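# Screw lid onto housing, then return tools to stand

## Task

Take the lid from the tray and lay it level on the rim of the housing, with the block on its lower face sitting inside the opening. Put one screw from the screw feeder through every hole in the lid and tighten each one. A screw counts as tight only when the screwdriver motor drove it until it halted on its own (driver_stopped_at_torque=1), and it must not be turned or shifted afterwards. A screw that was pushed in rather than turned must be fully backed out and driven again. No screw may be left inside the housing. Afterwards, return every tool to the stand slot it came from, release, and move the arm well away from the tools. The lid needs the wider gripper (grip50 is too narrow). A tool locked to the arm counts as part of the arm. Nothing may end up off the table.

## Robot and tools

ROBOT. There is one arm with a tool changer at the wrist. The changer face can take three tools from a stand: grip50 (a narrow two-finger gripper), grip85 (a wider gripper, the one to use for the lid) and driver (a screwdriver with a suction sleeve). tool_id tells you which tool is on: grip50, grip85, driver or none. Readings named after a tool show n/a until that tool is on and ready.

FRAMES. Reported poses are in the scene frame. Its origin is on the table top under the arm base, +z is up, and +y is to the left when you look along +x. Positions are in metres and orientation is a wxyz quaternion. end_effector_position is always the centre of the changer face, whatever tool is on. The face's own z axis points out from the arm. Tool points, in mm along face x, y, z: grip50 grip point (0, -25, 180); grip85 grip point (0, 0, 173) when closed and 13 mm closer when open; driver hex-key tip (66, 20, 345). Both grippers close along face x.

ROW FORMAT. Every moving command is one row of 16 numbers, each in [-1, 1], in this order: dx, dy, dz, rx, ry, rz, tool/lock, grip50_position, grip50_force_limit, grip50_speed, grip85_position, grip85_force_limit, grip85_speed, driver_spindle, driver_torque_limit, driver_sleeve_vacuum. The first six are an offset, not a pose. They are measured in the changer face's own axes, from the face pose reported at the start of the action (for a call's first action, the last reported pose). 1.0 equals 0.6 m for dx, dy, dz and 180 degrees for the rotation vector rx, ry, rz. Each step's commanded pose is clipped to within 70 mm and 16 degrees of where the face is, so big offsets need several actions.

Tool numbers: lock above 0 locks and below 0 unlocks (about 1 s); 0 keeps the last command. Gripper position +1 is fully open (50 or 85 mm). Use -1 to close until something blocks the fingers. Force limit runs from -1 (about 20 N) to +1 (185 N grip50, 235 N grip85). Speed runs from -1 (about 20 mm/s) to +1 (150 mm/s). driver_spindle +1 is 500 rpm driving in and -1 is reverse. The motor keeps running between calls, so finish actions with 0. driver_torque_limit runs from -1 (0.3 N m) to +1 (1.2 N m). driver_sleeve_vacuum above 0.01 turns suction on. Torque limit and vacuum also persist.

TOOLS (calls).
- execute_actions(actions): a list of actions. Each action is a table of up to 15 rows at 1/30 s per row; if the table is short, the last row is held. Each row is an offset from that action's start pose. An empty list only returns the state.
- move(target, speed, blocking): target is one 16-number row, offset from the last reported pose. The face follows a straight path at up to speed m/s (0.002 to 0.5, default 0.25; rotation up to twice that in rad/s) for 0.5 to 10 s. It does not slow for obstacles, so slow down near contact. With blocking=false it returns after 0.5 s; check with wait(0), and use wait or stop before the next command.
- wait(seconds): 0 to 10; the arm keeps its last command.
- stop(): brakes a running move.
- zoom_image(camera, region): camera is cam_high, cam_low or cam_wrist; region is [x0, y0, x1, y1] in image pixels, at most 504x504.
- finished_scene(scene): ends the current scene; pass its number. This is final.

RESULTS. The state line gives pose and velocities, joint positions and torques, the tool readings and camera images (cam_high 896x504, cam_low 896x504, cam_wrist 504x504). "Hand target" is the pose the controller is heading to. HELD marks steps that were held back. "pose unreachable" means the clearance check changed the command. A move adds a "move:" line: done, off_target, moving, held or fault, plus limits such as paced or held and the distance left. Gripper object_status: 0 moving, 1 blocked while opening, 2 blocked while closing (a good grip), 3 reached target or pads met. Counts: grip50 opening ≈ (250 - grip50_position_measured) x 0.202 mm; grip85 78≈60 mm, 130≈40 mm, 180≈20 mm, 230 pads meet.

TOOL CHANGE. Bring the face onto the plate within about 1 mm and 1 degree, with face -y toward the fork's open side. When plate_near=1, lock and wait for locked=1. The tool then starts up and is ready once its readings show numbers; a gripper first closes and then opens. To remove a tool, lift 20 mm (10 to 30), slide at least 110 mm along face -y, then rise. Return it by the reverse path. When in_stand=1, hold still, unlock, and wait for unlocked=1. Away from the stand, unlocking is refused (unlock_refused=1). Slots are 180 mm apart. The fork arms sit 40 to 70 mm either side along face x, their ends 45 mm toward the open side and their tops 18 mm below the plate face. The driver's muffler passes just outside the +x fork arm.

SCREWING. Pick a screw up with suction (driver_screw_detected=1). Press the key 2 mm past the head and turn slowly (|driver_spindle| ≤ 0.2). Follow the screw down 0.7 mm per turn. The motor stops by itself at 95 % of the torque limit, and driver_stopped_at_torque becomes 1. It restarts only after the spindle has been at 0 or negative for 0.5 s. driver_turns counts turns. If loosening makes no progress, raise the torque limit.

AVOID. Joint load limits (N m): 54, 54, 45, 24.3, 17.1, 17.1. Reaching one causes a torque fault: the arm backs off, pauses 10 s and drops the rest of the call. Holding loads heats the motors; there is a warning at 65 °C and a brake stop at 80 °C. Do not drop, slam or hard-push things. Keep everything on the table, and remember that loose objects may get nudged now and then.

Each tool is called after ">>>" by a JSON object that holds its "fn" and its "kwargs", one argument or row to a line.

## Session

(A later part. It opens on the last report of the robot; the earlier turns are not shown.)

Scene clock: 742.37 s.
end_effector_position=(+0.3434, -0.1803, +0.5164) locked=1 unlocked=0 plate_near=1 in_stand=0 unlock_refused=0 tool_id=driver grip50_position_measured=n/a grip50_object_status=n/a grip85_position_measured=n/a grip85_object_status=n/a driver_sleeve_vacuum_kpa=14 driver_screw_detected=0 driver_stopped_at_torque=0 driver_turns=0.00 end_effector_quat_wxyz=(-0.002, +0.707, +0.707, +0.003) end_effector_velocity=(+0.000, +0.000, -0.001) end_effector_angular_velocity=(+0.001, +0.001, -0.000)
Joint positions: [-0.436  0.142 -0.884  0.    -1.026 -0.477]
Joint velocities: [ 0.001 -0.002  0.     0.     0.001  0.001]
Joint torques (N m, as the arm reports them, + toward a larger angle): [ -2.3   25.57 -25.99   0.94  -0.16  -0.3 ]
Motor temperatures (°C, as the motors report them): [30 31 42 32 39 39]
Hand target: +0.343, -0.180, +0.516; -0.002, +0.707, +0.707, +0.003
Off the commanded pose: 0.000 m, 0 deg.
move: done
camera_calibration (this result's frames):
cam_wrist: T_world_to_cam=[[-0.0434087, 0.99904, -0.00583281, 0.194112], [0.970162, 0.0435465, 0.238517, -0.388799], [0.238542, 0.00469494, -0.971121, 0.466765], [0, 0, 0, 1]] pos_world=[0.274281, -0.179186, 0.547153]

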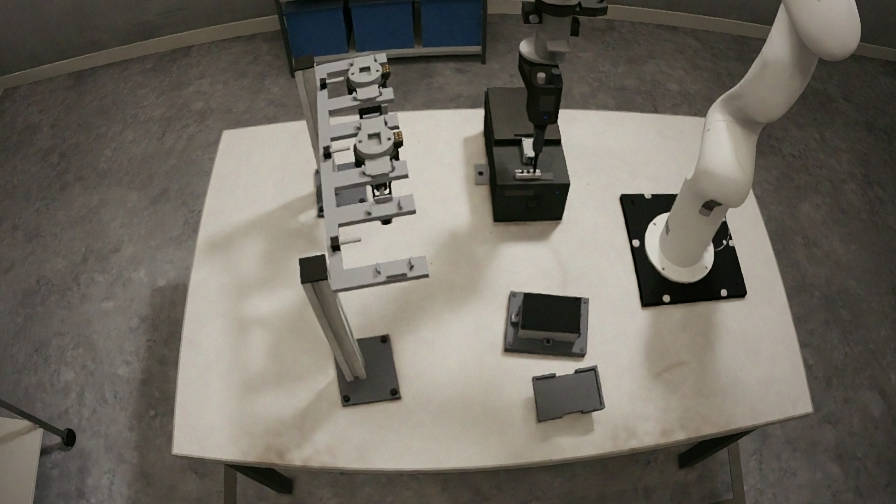

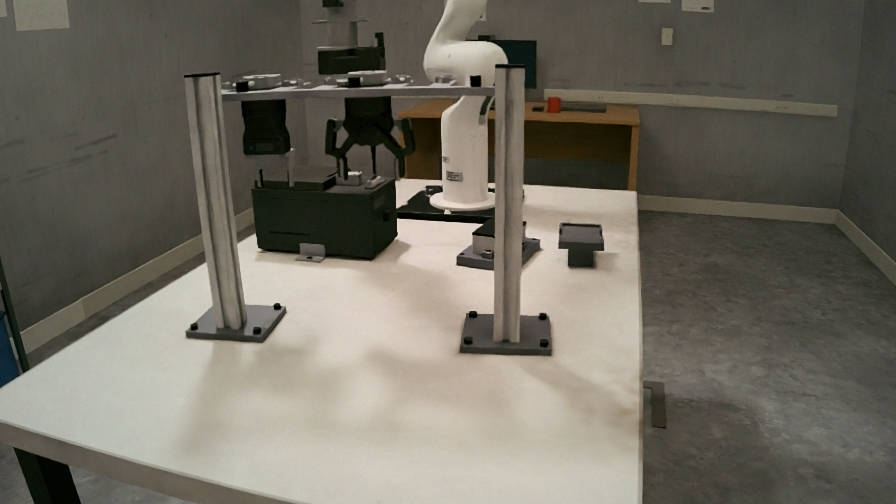

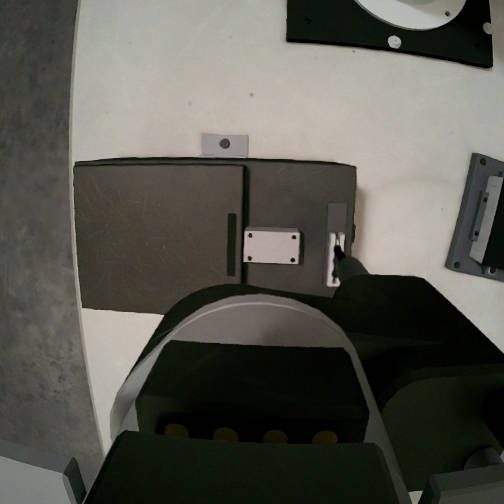

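>>> {"fn": "execute_actions", "kwargs": {
  "actions": [
    [[0,0,0.004,0,0,0,0,1,0,0,1,0,0,0,-0.3,1]],
    [[0,0,0.004,0,0,0,0,1,0,0,1,0,0,0,-0.3,1]],
    [[0,0,0.004,0,0,0,0,1,0,0,1,0,0,0,-0.3,1]]
  ]
}}

>>> {"fn": "zoom_image", "kwargs": {
  "camera": "cam_wrist",
  "region": [300, 210, 380, 290]
}}

Scene clock: 749.13 s.
end_effector_position=(+0.3434, -0.1803, +0.5093) locked=1 unlocked=0 plate_near=1 in_stand=0 unlock_refused=0 tool_id=driver grip50_position_measured=n/a grip50_object_status=n/a grip85_position_measured=n/a grip85_object_status=n/a driver_sleeve_vacuum_kpa=14 driver_screw_detected=0 driver_stopped_at_torque=0 driver_turns=0.00 end_effector_quat_wxyz=(-0.002, +0.707, +0.707, +0.003) end_effector_velocity=(+0.000, +0.000, +0.000) end_effector_angular_velocity=(-0.001, -0.002, +0.000)
Joint positions: [-0.436  0.138 -0.871  0.    -1.009 -0.477]
Joint velocities: [ 0.001  0.     0.    -0.     0.002  0.   ]
Joint torques (N m, as the arm reports them, + toward a larger angle): [ -1.41  22.35 -24.12   0.7   -0.07  -0.29]
Motor temperatures (°C, as the motors report them): [30 31 42 32 39 39]
Hand target: +0.343, -0.180, +0.509; -0.002, +0.707, +0.707, +0.003
Off the commanded pose: 0.000 m, 0 deg.
Step readings (end_effector_position; steps 1 to 15: 1st action; 16 to 30: 2nd action; 31 to 45: 3rd action):
0: (+0.3434, -0.1803, +0.5163)
1: (+0.3434, -0.1803, +0.5163)
2: (+0.3434, -0.1803, +0.5161)
4: (+0.3434, -0.1803, +0.5149)
8: (+0.3433, -0.1802, +0.5140)
15: (+0.3434, -0.1803, +0.5140)
16: (+0.3434, -0.1803, +0.5140)
17: (+0.3434, -0.1803, +0.5137)
19: (+0.3434, -0.1803, +0.5126)
23: (+0.3434, -0.1803, +0.5119)
30: (+0.3434, -0.1803, +0.5117)
31: (+0.3434, -0.1803, +0.5117)
32: (+0.3434, -0.1803, +0.5114)
34: (+0.3434, -0.1803, +0.5103)
38: (+0.3434, -0.1803, +0.5094)
45: end_effector_position above
camera_calibration (this result's frames):
cam_wrist: T_world_to_cam=[[-0.0433579, 0.999042, -0.00600434, 0.194126], [0.970085, 0.0435366, 0.238829, -0.387293], [0.238862, 0.00453042, -0.971043, 0.459738], [0, 0, 0, 1]] pos_world=[0.27431, -0.179161, 0.540088]

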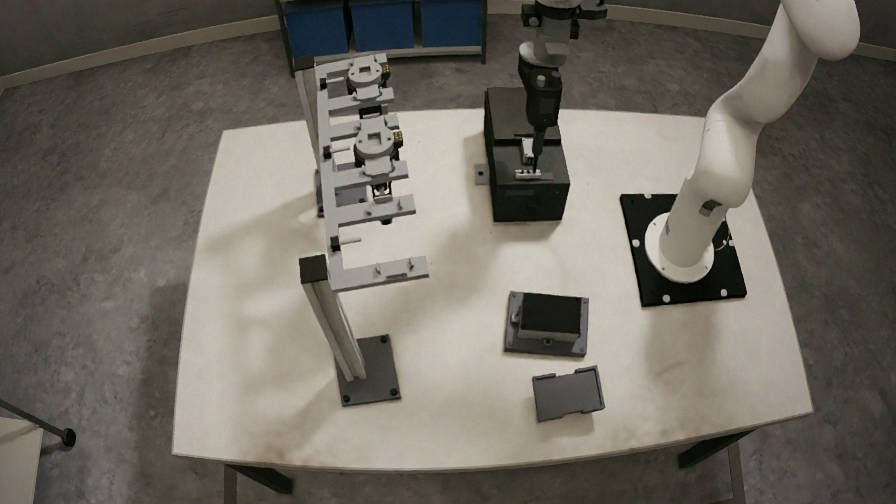

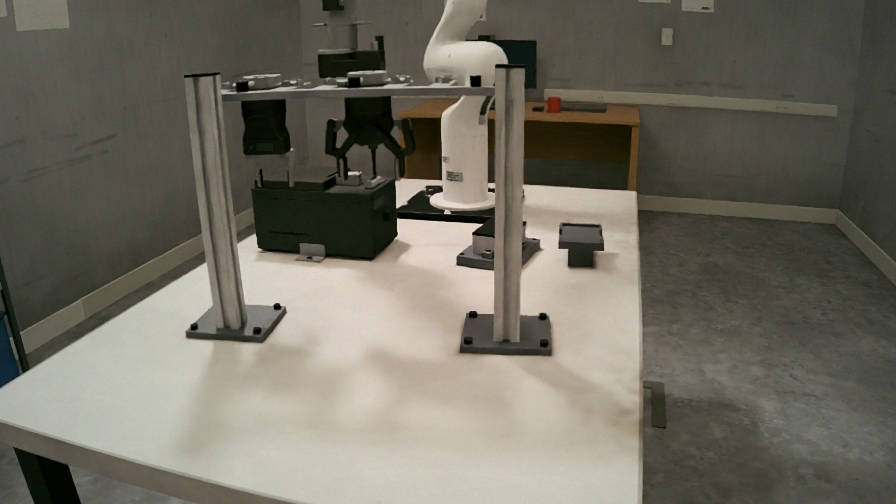

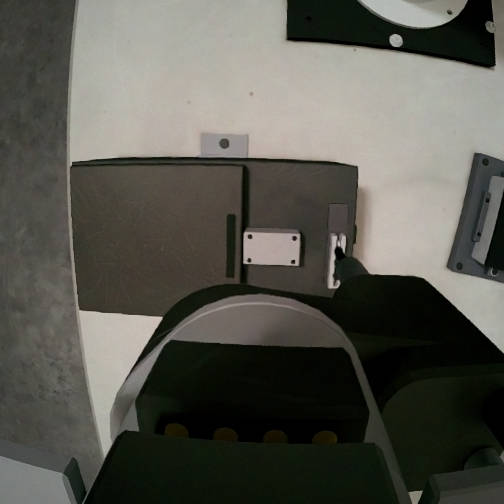

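Region (300, 210, 380, 290) of cam_wrist's 504x504 image, scaled by 6.300, with more detail than that image has.

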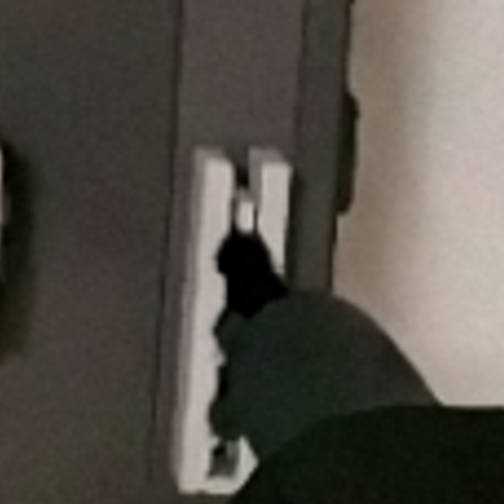

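>>> {"fn": "execute_actions", "kwargs": {
  "actions": [
    [[0,0,0.001,0,0,0,0,1,0,0,1,0,0,0.12,-0.3,1]],
    [[0,0,0,0,0,0,0,1,0,0,1,0,0,0,-0.3,1]]
  ]
}}

Scene clock: 757.10 s.
end_effector_position=(+0.3434, -0.1803, +0.5087) locked=1 unlocked=0 plate_near=1 in_stand=0 unlock_refused=0 tool_id=driver grip50_position_measured=n/a grip50_object_status=n/a grip85_position_measured=n/a grip85_object_status=n/a driver_sleeve_vacuum_kpa=14 driver_screw_detected=0 driver_stopped_at_torque=0 driver_turns=0.49 end_effector_quat_wxyz=(-0.002, +0.707, +0.707, +0.003) end_effector_velocity=(+0.000, -0.000, +0.000) end_effector_angular_velocity=(-0.000, -0.000, -0.000)
Joint positions: [-0.436  0.138 -0.87   0.    -1.008 -0.477]
Joint velocities: [-0. -0. -0. -0.  0.  0.]
Joint torques (N m, as the arm reports them, + toward a larger angle): [ -1.92  22.33 -23.62   0.32  -0.13  -0.38]
Motor temperatures (°C, as the motors report them): [30 31 42 32 39 39]
Hand target: +0.343, -0.180, +0.509; -0.002, +0.707, +0.707, +0.003
Off the commanded pose: 0.000 m, 0 deg.
Step readings (end_effector_position; steps 1 to 15: 1st action; 16 to 30: 2nd action):
0: (+0.3434, -0.1803, +0.5093)
1: (+0.3434, -0.1803, +0.5093)
2: (+0.3434, -0.1803, +0.5092)
4: (+0.3434, -0.1803, +0.5090)
8: (+0.3434, -0.1803, +0.5088)
15: (+0.3434, -0.1803, +0.5087)
16: (+0.3434, -0.1803, +0.5087)
17: (+0.3434, -0.1803, +0.5087)
19: (+0.3434, -0.1803, +0.5087)
23: (+0.3434, -0.1803, +0.5087)
30: end_effector_position above
camera_calibration (this result's frames):
cam_wrist: T_world_to_cam=[[-0.0433411, 0.999042, -0.00603443, 0.194132], [0.970065, 0.0435271, 0.238911, -0.387204], [0.238945, 0.00450088, -0.971023, 0.459122], [0, 0, 0, 1]] pos_world=[0.274322, -0.179158, 0.539497]

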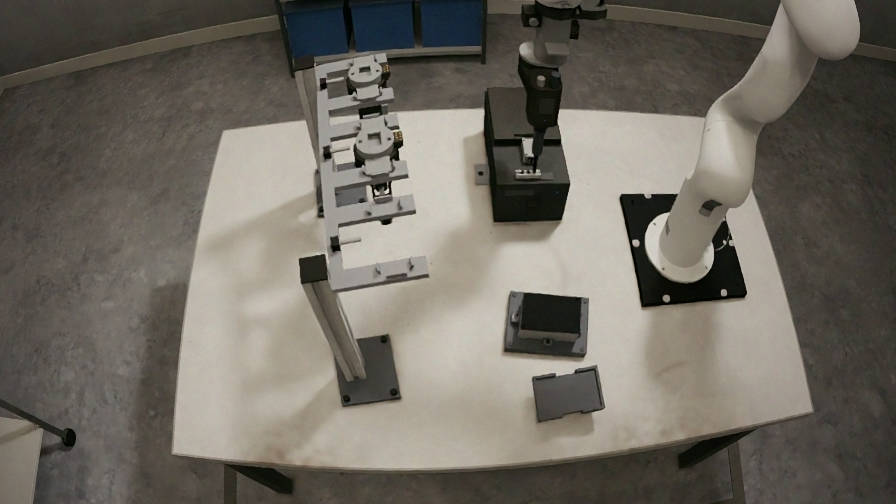

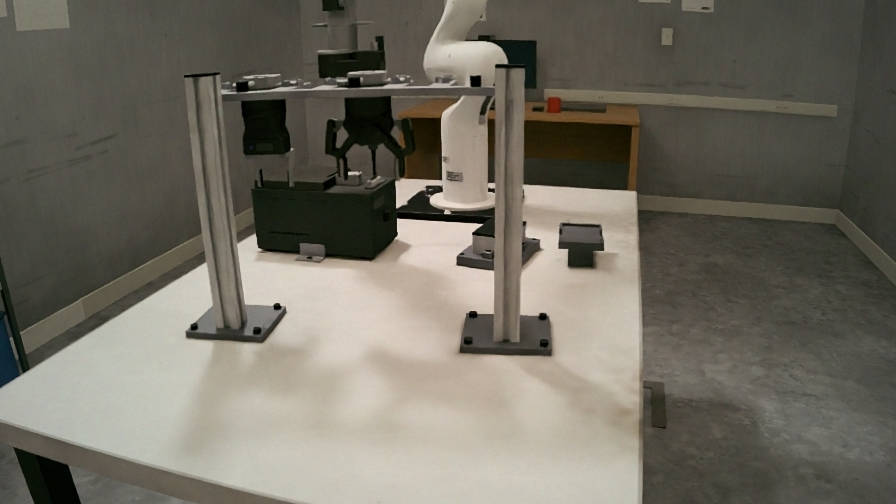

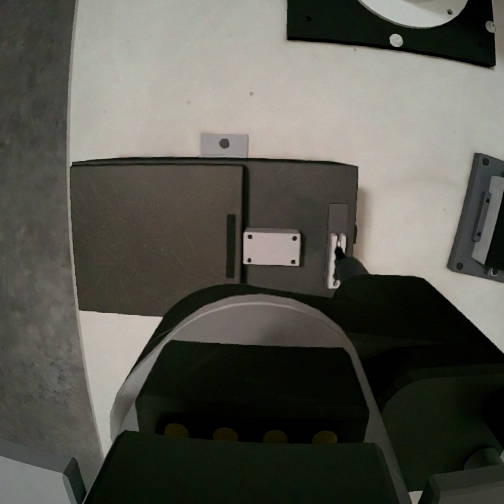

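>>> {"fn": "zoom_image", "kwargs": {
  "camera": "cam_high",
  "region": [510, 150, 560, 190]
}}

>>> {"fn": "zoom_image", "kwargs": {
  "camera": "cam_low",
  "region": [350, 150, 400, 195]
}}

>>> {"fn": "zoom_image", "kwargs": {
  "camera": "cam_wrist",
  "region": [315, 230, 355, 270]
}}

Region (510, 150, 560, 190) of cam_high's 896x504 image, scaled by 10.080, with more detail than that image has; it fills the top 403 rows of this view, and the rest is white.

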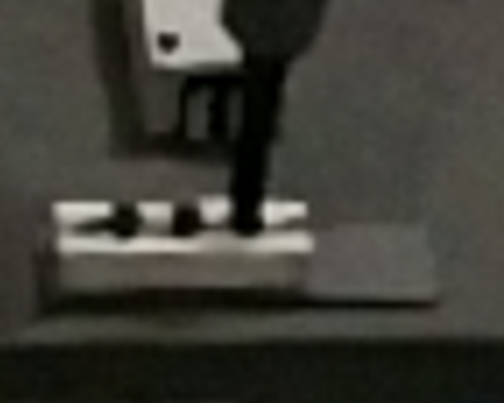

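Region (350, 150, 400, 195) of cam_low's 896x504 image, scaled by 10.080, with more detail than that image has; it fills the top 454 rows of this view, and the rest is white.

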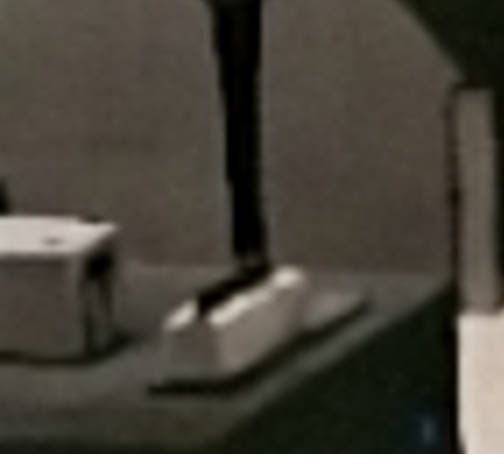

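Region (315, 230, 355, 270) of cam_wrist's 504x504 image, scaled by 12.600, with more detail than that image has.

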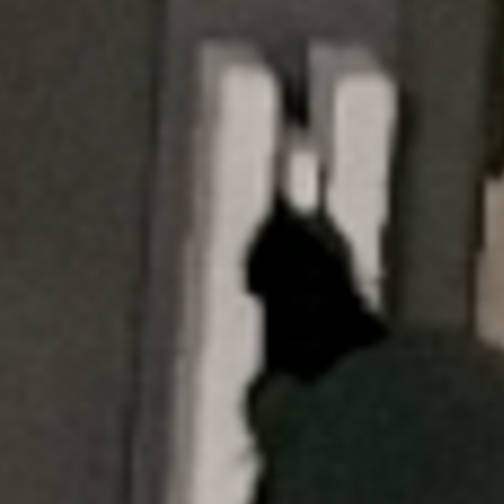

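>>> {"fn": "execute_actions", "kwargs": {
  "actions": [
    [[0,0,0.003,0,0,0,0,1,0,0,1,0,0,0,-0.3,1]],
    [[0,0,0.002,0,0,0,0,1,0,0,1,0,0,0.12,-0.3,1]],
    [[0,0,0,0,0,0,0,1,0,0,1,0,0,0,-0.3,1]]
  ]
}}

Scene clock: 773.10 s.
end_effector_position=(+0.3434, -0.1802, +0.5058) locked=1 unlocked=0 plate_near=1 in_stand=0 unlock_refused=0 tool_id=driver grip50_position_measured=n/a grip50_object_status=n/a grip85_position_measured=n/a grip85_object_status=n/a driver_sleeve_vacuum_kpa=14 driver_screw_detected=0 driver_stopped_at_torque=0 driver_turns=0.97 end_effector_quat_wxyz=(-0.002, +0.707, +0.707, +0.003) end_effector_velocity=(+0.000, +0.000, +0.000) end_effector_angular_velocity=(-0.000, -0.000, +0.001)
Joint positions: [-0.436  0.136 -0.865  0.    -1.001 -0.477]
Joint velocities: [ 0.001  0.    -0.    -0.     0.     0.   ]
Joint torques (N m, as the arm reports them, + toward a larger angle): [ -2.01  21.54 -23.47   0.6   -0.21  -0.27]
Motor temperatures (°C, as the motors report them): [30 31 42 32 39 39]
Hand target: +0.343, -0.180, +0.506; -0.002, +0.707, +0.707, +0.003
Off the commanded pose: 0.000 m, 0 deg.
Step readings (end_effector_position; steps 1 to 15: 1st action; 16 to 30: 2nd action; 31 to 45: 3rd action):
0: (+0.3434, -0.1803, +0.5087)
1: (+0.3434, -0.1803, +0.5087)
2: (+0.3434, -0.1803, +0.5085)
4: (+0.3434, -0.1802, +0.5076)
8: (+0.3434, -0.1803, +0.5070)
15: (+0.3434, -0.1802, +0.5070)
16: (+0.3434, -0.1803, +0.5070)
17: (+0.3434, -0.1803, +0.5068)
19: (+0.3434, -0.1803, +0.5063)
23: (+0.3434, -0.1802, +0.5058)
30: (+0.3434, -0.1802, +0.5058)
31: (+0.3434, -0.1802, +0.5058)
32: (+0.3434, -0.1802, +0.5058)
34: (+0.3434, -0.1802, +0.5058)
38: (+0.3434, -0.1802, +0.5058)
45: end_effector_position above
camera_calibration (this result's frames):
cam_wrist: T_world_to_cam=[[-0.0433229, 0.999043, -0.00607683, 0.194118], [0.970046, 0.0435192, 0.238993, -0.386545], [0.239029, 0.00445907, -0.971002, 0.456211], [0, 0, 0, 1]] pos_world=[0.274329, -0.179145, 0.536543]

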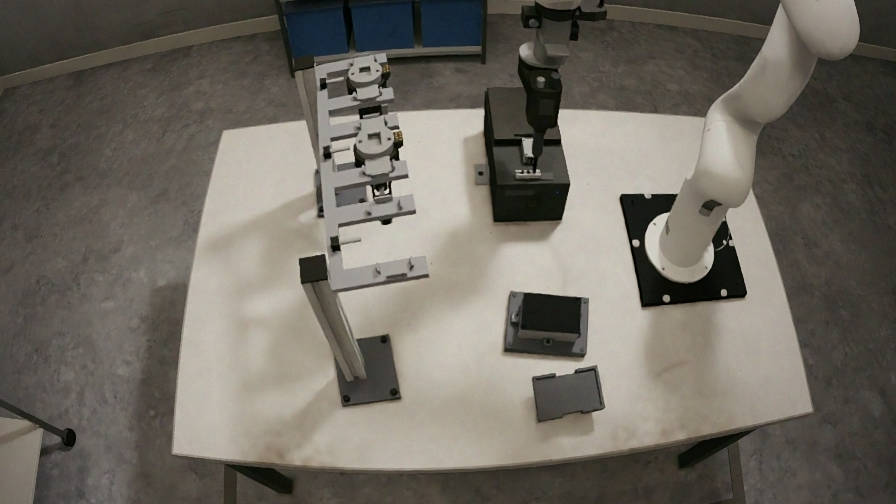

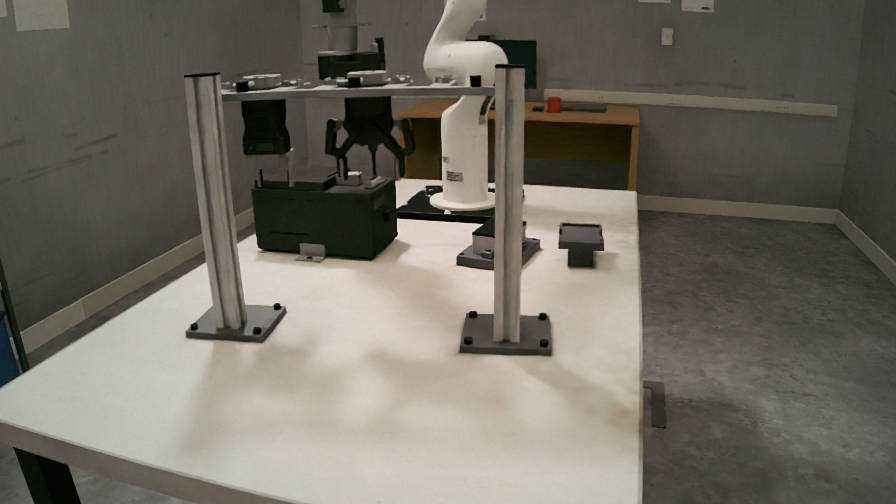

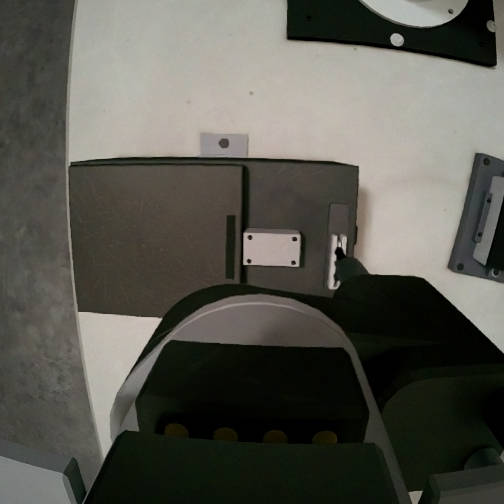

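>>> {"fn": "move", "kwargs": {
  "target": [0,0,-0.022,0,0,0,0,1,0,0,1,0,0,0,-0.3,1],
  "speed": 0.05
}}

>>> {"fn": "zoom_image", "kwargs": {
  "camera": "cam_wrist",
  "region": [315, 230, 355, 270]
}}

>>> {"fn": "zoom_image", "kwargs": {
  "camera": "cam_high",
  "region": [510, 150, 560, 190]
}}

>>> {"fn": "zoom_image", "kwargs": {
  "camera": "cam_low",
  "region": [350, 150, 400, 195]
}}

Scene clock: 783.63 s.
end_effector_position=(+0.3434, -0.1803, +0.5188) locked=1 unlocked=0 plate_near=1 in_stand=0 unlock_refused=0 tool_id=driver grip50_position_measured=n/a grip50_object_status=n/a grip85_position_measured=n/a grip85_object_status=n/a driver_sleeve_vacuum_kpa=14 driver_screw_detected=0 driver_stopped_at_torque=0 driver_turns=0.97 end_effector_quat_wxyz=(-0.002, +0.707, +0.707, +0.003) end_effector_velocity=(+0.000, +0.000, +0.001) end_effector_angular_velocity=(+0.000, -0.001, +0.000)
Joint positions: [-0.436  0.144 -0.888  0.    -1.031 -0.477]
Joint velocities: [ 0.001  0.001 -0.003  0.001 -0.002  0.   ]
Joint torques (N m, as the arm reports them, + toward a larger angle): [ -1.9   25.45 -26.76   1.28  -0.06  -0.26]
Motor temperatures (°C, as the motors report them): [30 31 42 32 39 39]
Hand target: +0.343, -0.180, +0.519; -0.002, +0.707, +0.707, +0.003
Off the commanded pose: 0.000 m, 0 deg.
move: done
camera_calibration (this result's frames):
cam_wrist: T_world_to_cam=[[-0.0433984, 0.999041, -0.00588666, 0.194165], [0.970123, 0.0435486, 0.238674, -0.389464], [0.238701, 0.00464727, -0.971082, 0.469041], [0, 0, 0, 1]] pos_world=[0.274293, -0.179197, 0.549575]

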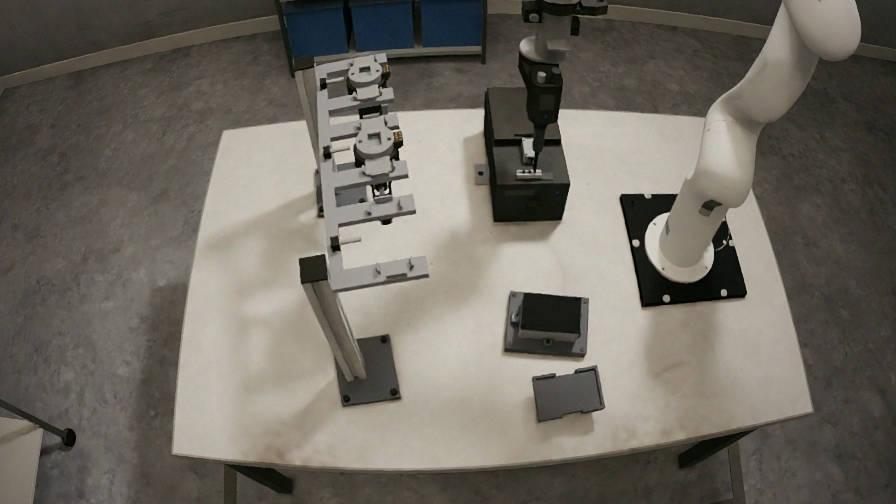

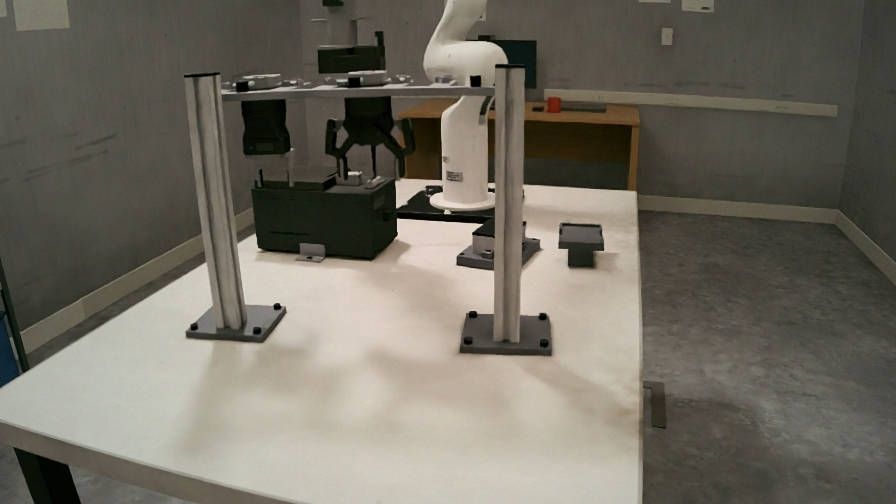

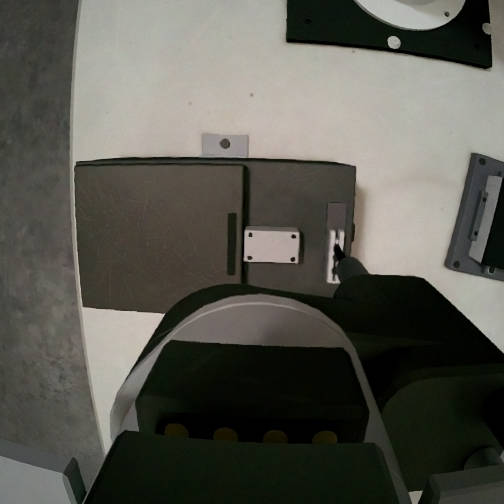

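Region (315, 230, 355, 270) of cam_wrist's 504x504 image, scaled by 12.600, with more detail than that image has.

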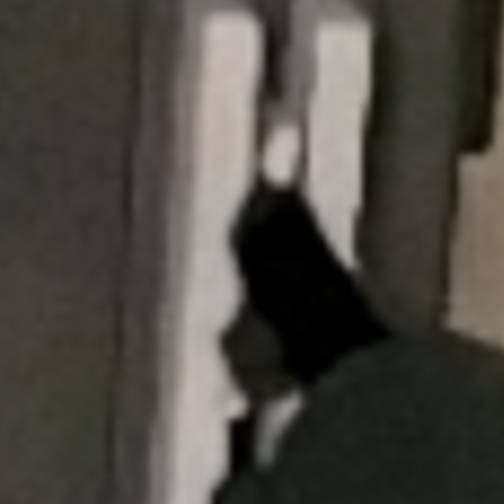

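Region (510, 150, 560, 190) of cam_high's 896x504 image, scaled by 10.080, with more detail than that image has; it fills the top 403 rows of this view, and the rest is white.

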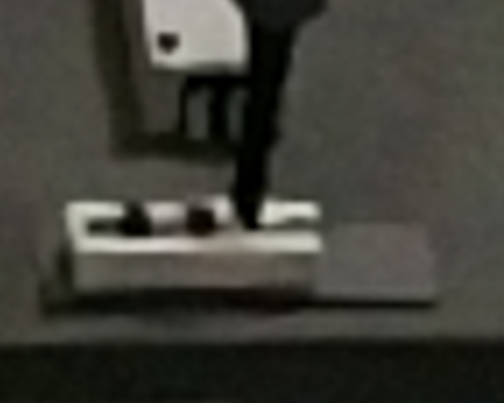

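Region (350, 150, 400, 195) of cam_low's 896x504 image, scaled by 10.080, with more detail than that image has; it fills the top 454 rows of this view, and the rest is white.

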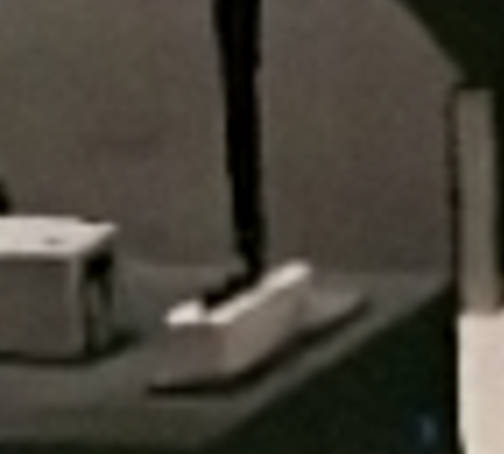

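>>> {"fn": "move", "kwargs": {
  "target": [0,0,-0.017,0,0,0,0,1,0,0,1,0,0,0,-0.3,1],
  "speed": 0.05
}}

>>> {"fn": "zoom_image", "kwargs": {
  "camera": "cam_wrist",
  "region": [315, 230, 355, 270]
}}

>>> {"fn": "zoom_image", "kwargs": {
  "camera": "cam_high",
  "region": [510, 150, 560, 190]
}}

>>> {"fn": "zoom_image", "kwargs": {
  "camera": "cam_low",
  "region": [350, 150, 400, 195]
}}

Scene clock: 842.60 s.
end_effector_position=(+0.3434, -0.1803, +0.5289) locked=1 unlocked=0 plate_near=1 in_stand=0 unlock_refused=0 tool_id=driver grip50_position_measured=n/a grip50_object_status=n/a grip85_position_measured=n/a grip85_object_status=n/a driver_sleeve_vacuum_kpa=40 driver_screw_detected=1 driver_stopped_at_torque=0 driver_turns=0.97 end_effector_quat_wxyz=(-0.002, +0.707, +0.707, +0.003) end_effector_velocity=(-0.000, +0.000, -0.000) end_effector_angular_velocity=(+0.002, +0.004, +0.001)
Joint positions: [-0.436  0.149 -0.906  0.    -1.055 -0.477]
Joint velocities: [ 0.    -0.001  0.     0.    -0.004 -0.   ]
Joint torques (N m, as the arm reports them, + toward a larger angle): [ -1.49  25.57 -26.21   1.21  -0.1   -0.19]
Motor temperatures (°C, as the motors report them): [30 31 42 32 39 39]
Hand target: +0.343, -0.180, +0.529; -0.002, +0.707, +0.707, +0.003
Off the commanded pose: 0.000 m, 0 deg.
move: done
camera_calibration (this result's frames):
cam_wrist: T_world_to_cam=[[-0.0434332, 0.999039, -0.00586047, 0.194269], [0.970124, 0.0435761, 0.238665, -0.391866], [0.238691, 0.0046806, -0.971084, 0.478877], [0, 0, 0, 1]] pos_world=[0.274293, -0.179248, 0.559693]

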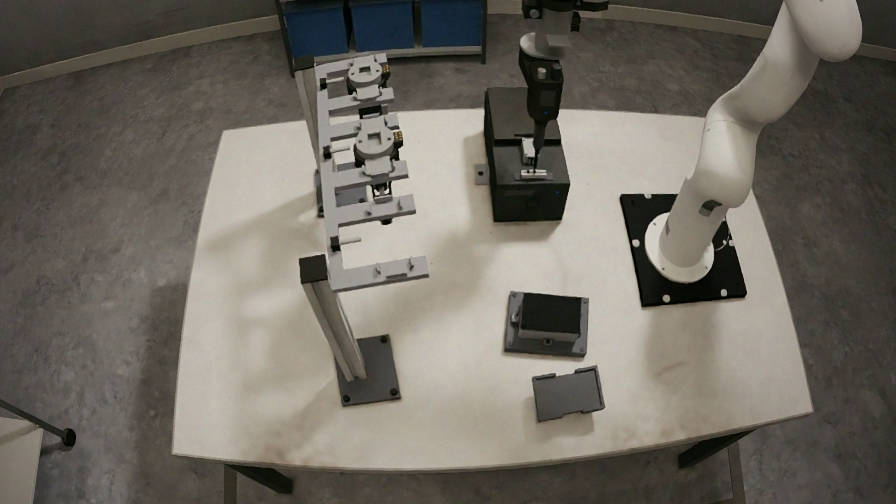

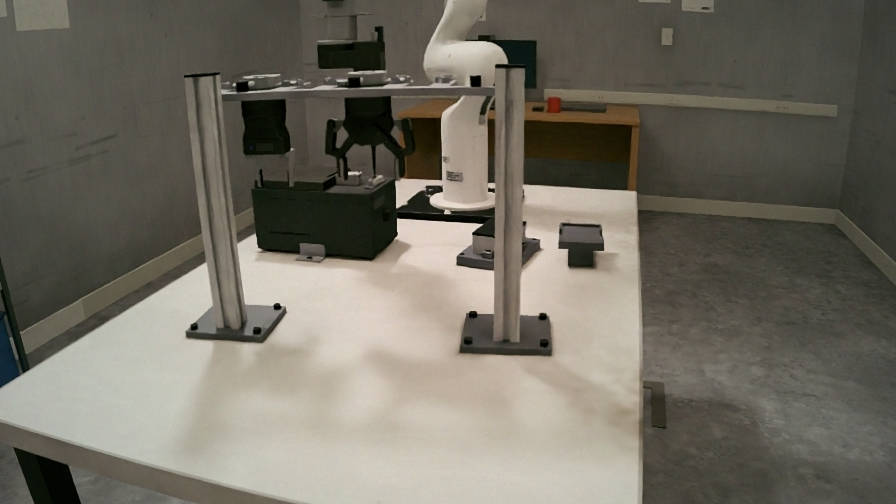

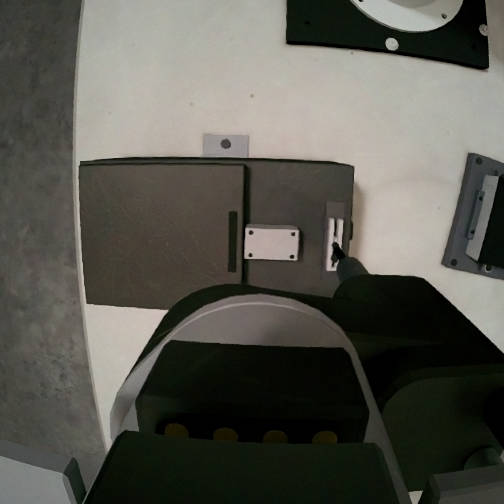

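Region (315, 230, 355, 270) of cam_wrist's 504x504 image, scaled by 12.600, with more detail than that image has.

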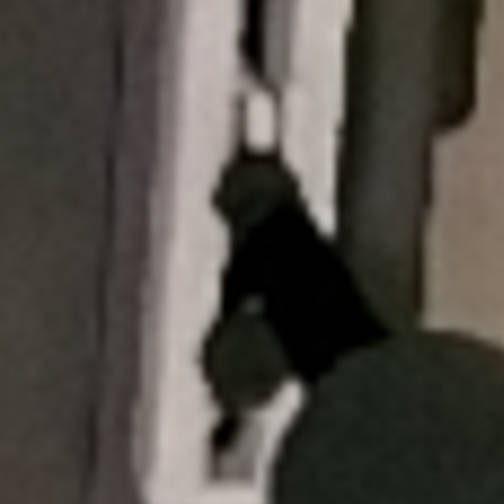

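Region (510, 150, 560, 190) of cam_high's 896x504 image, scaled by 10.080, with more detail than that image has; it fills the top 403 rows of this view, and the rest is white.

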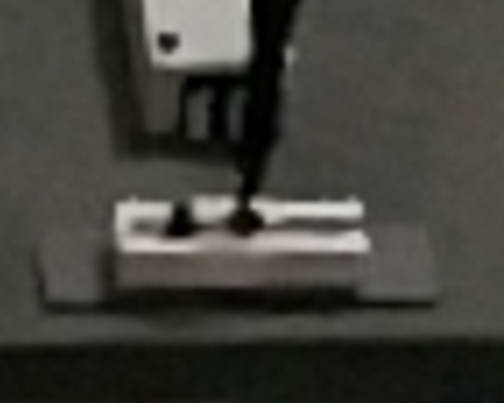

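Region (350, 150, 400, 195) of cam_low's 896x504 image, scaled by 10.080, with more detail than that image has; it fills the top 454 rows of this view, and the rest is white.

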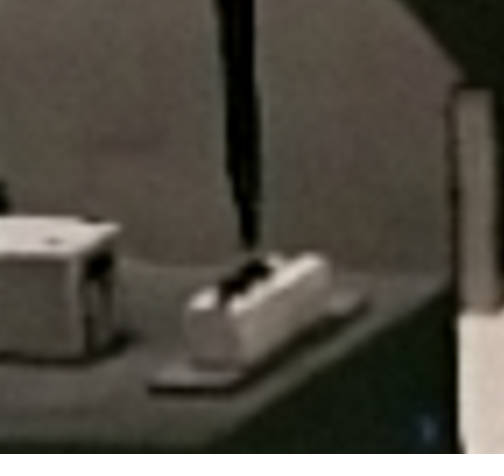

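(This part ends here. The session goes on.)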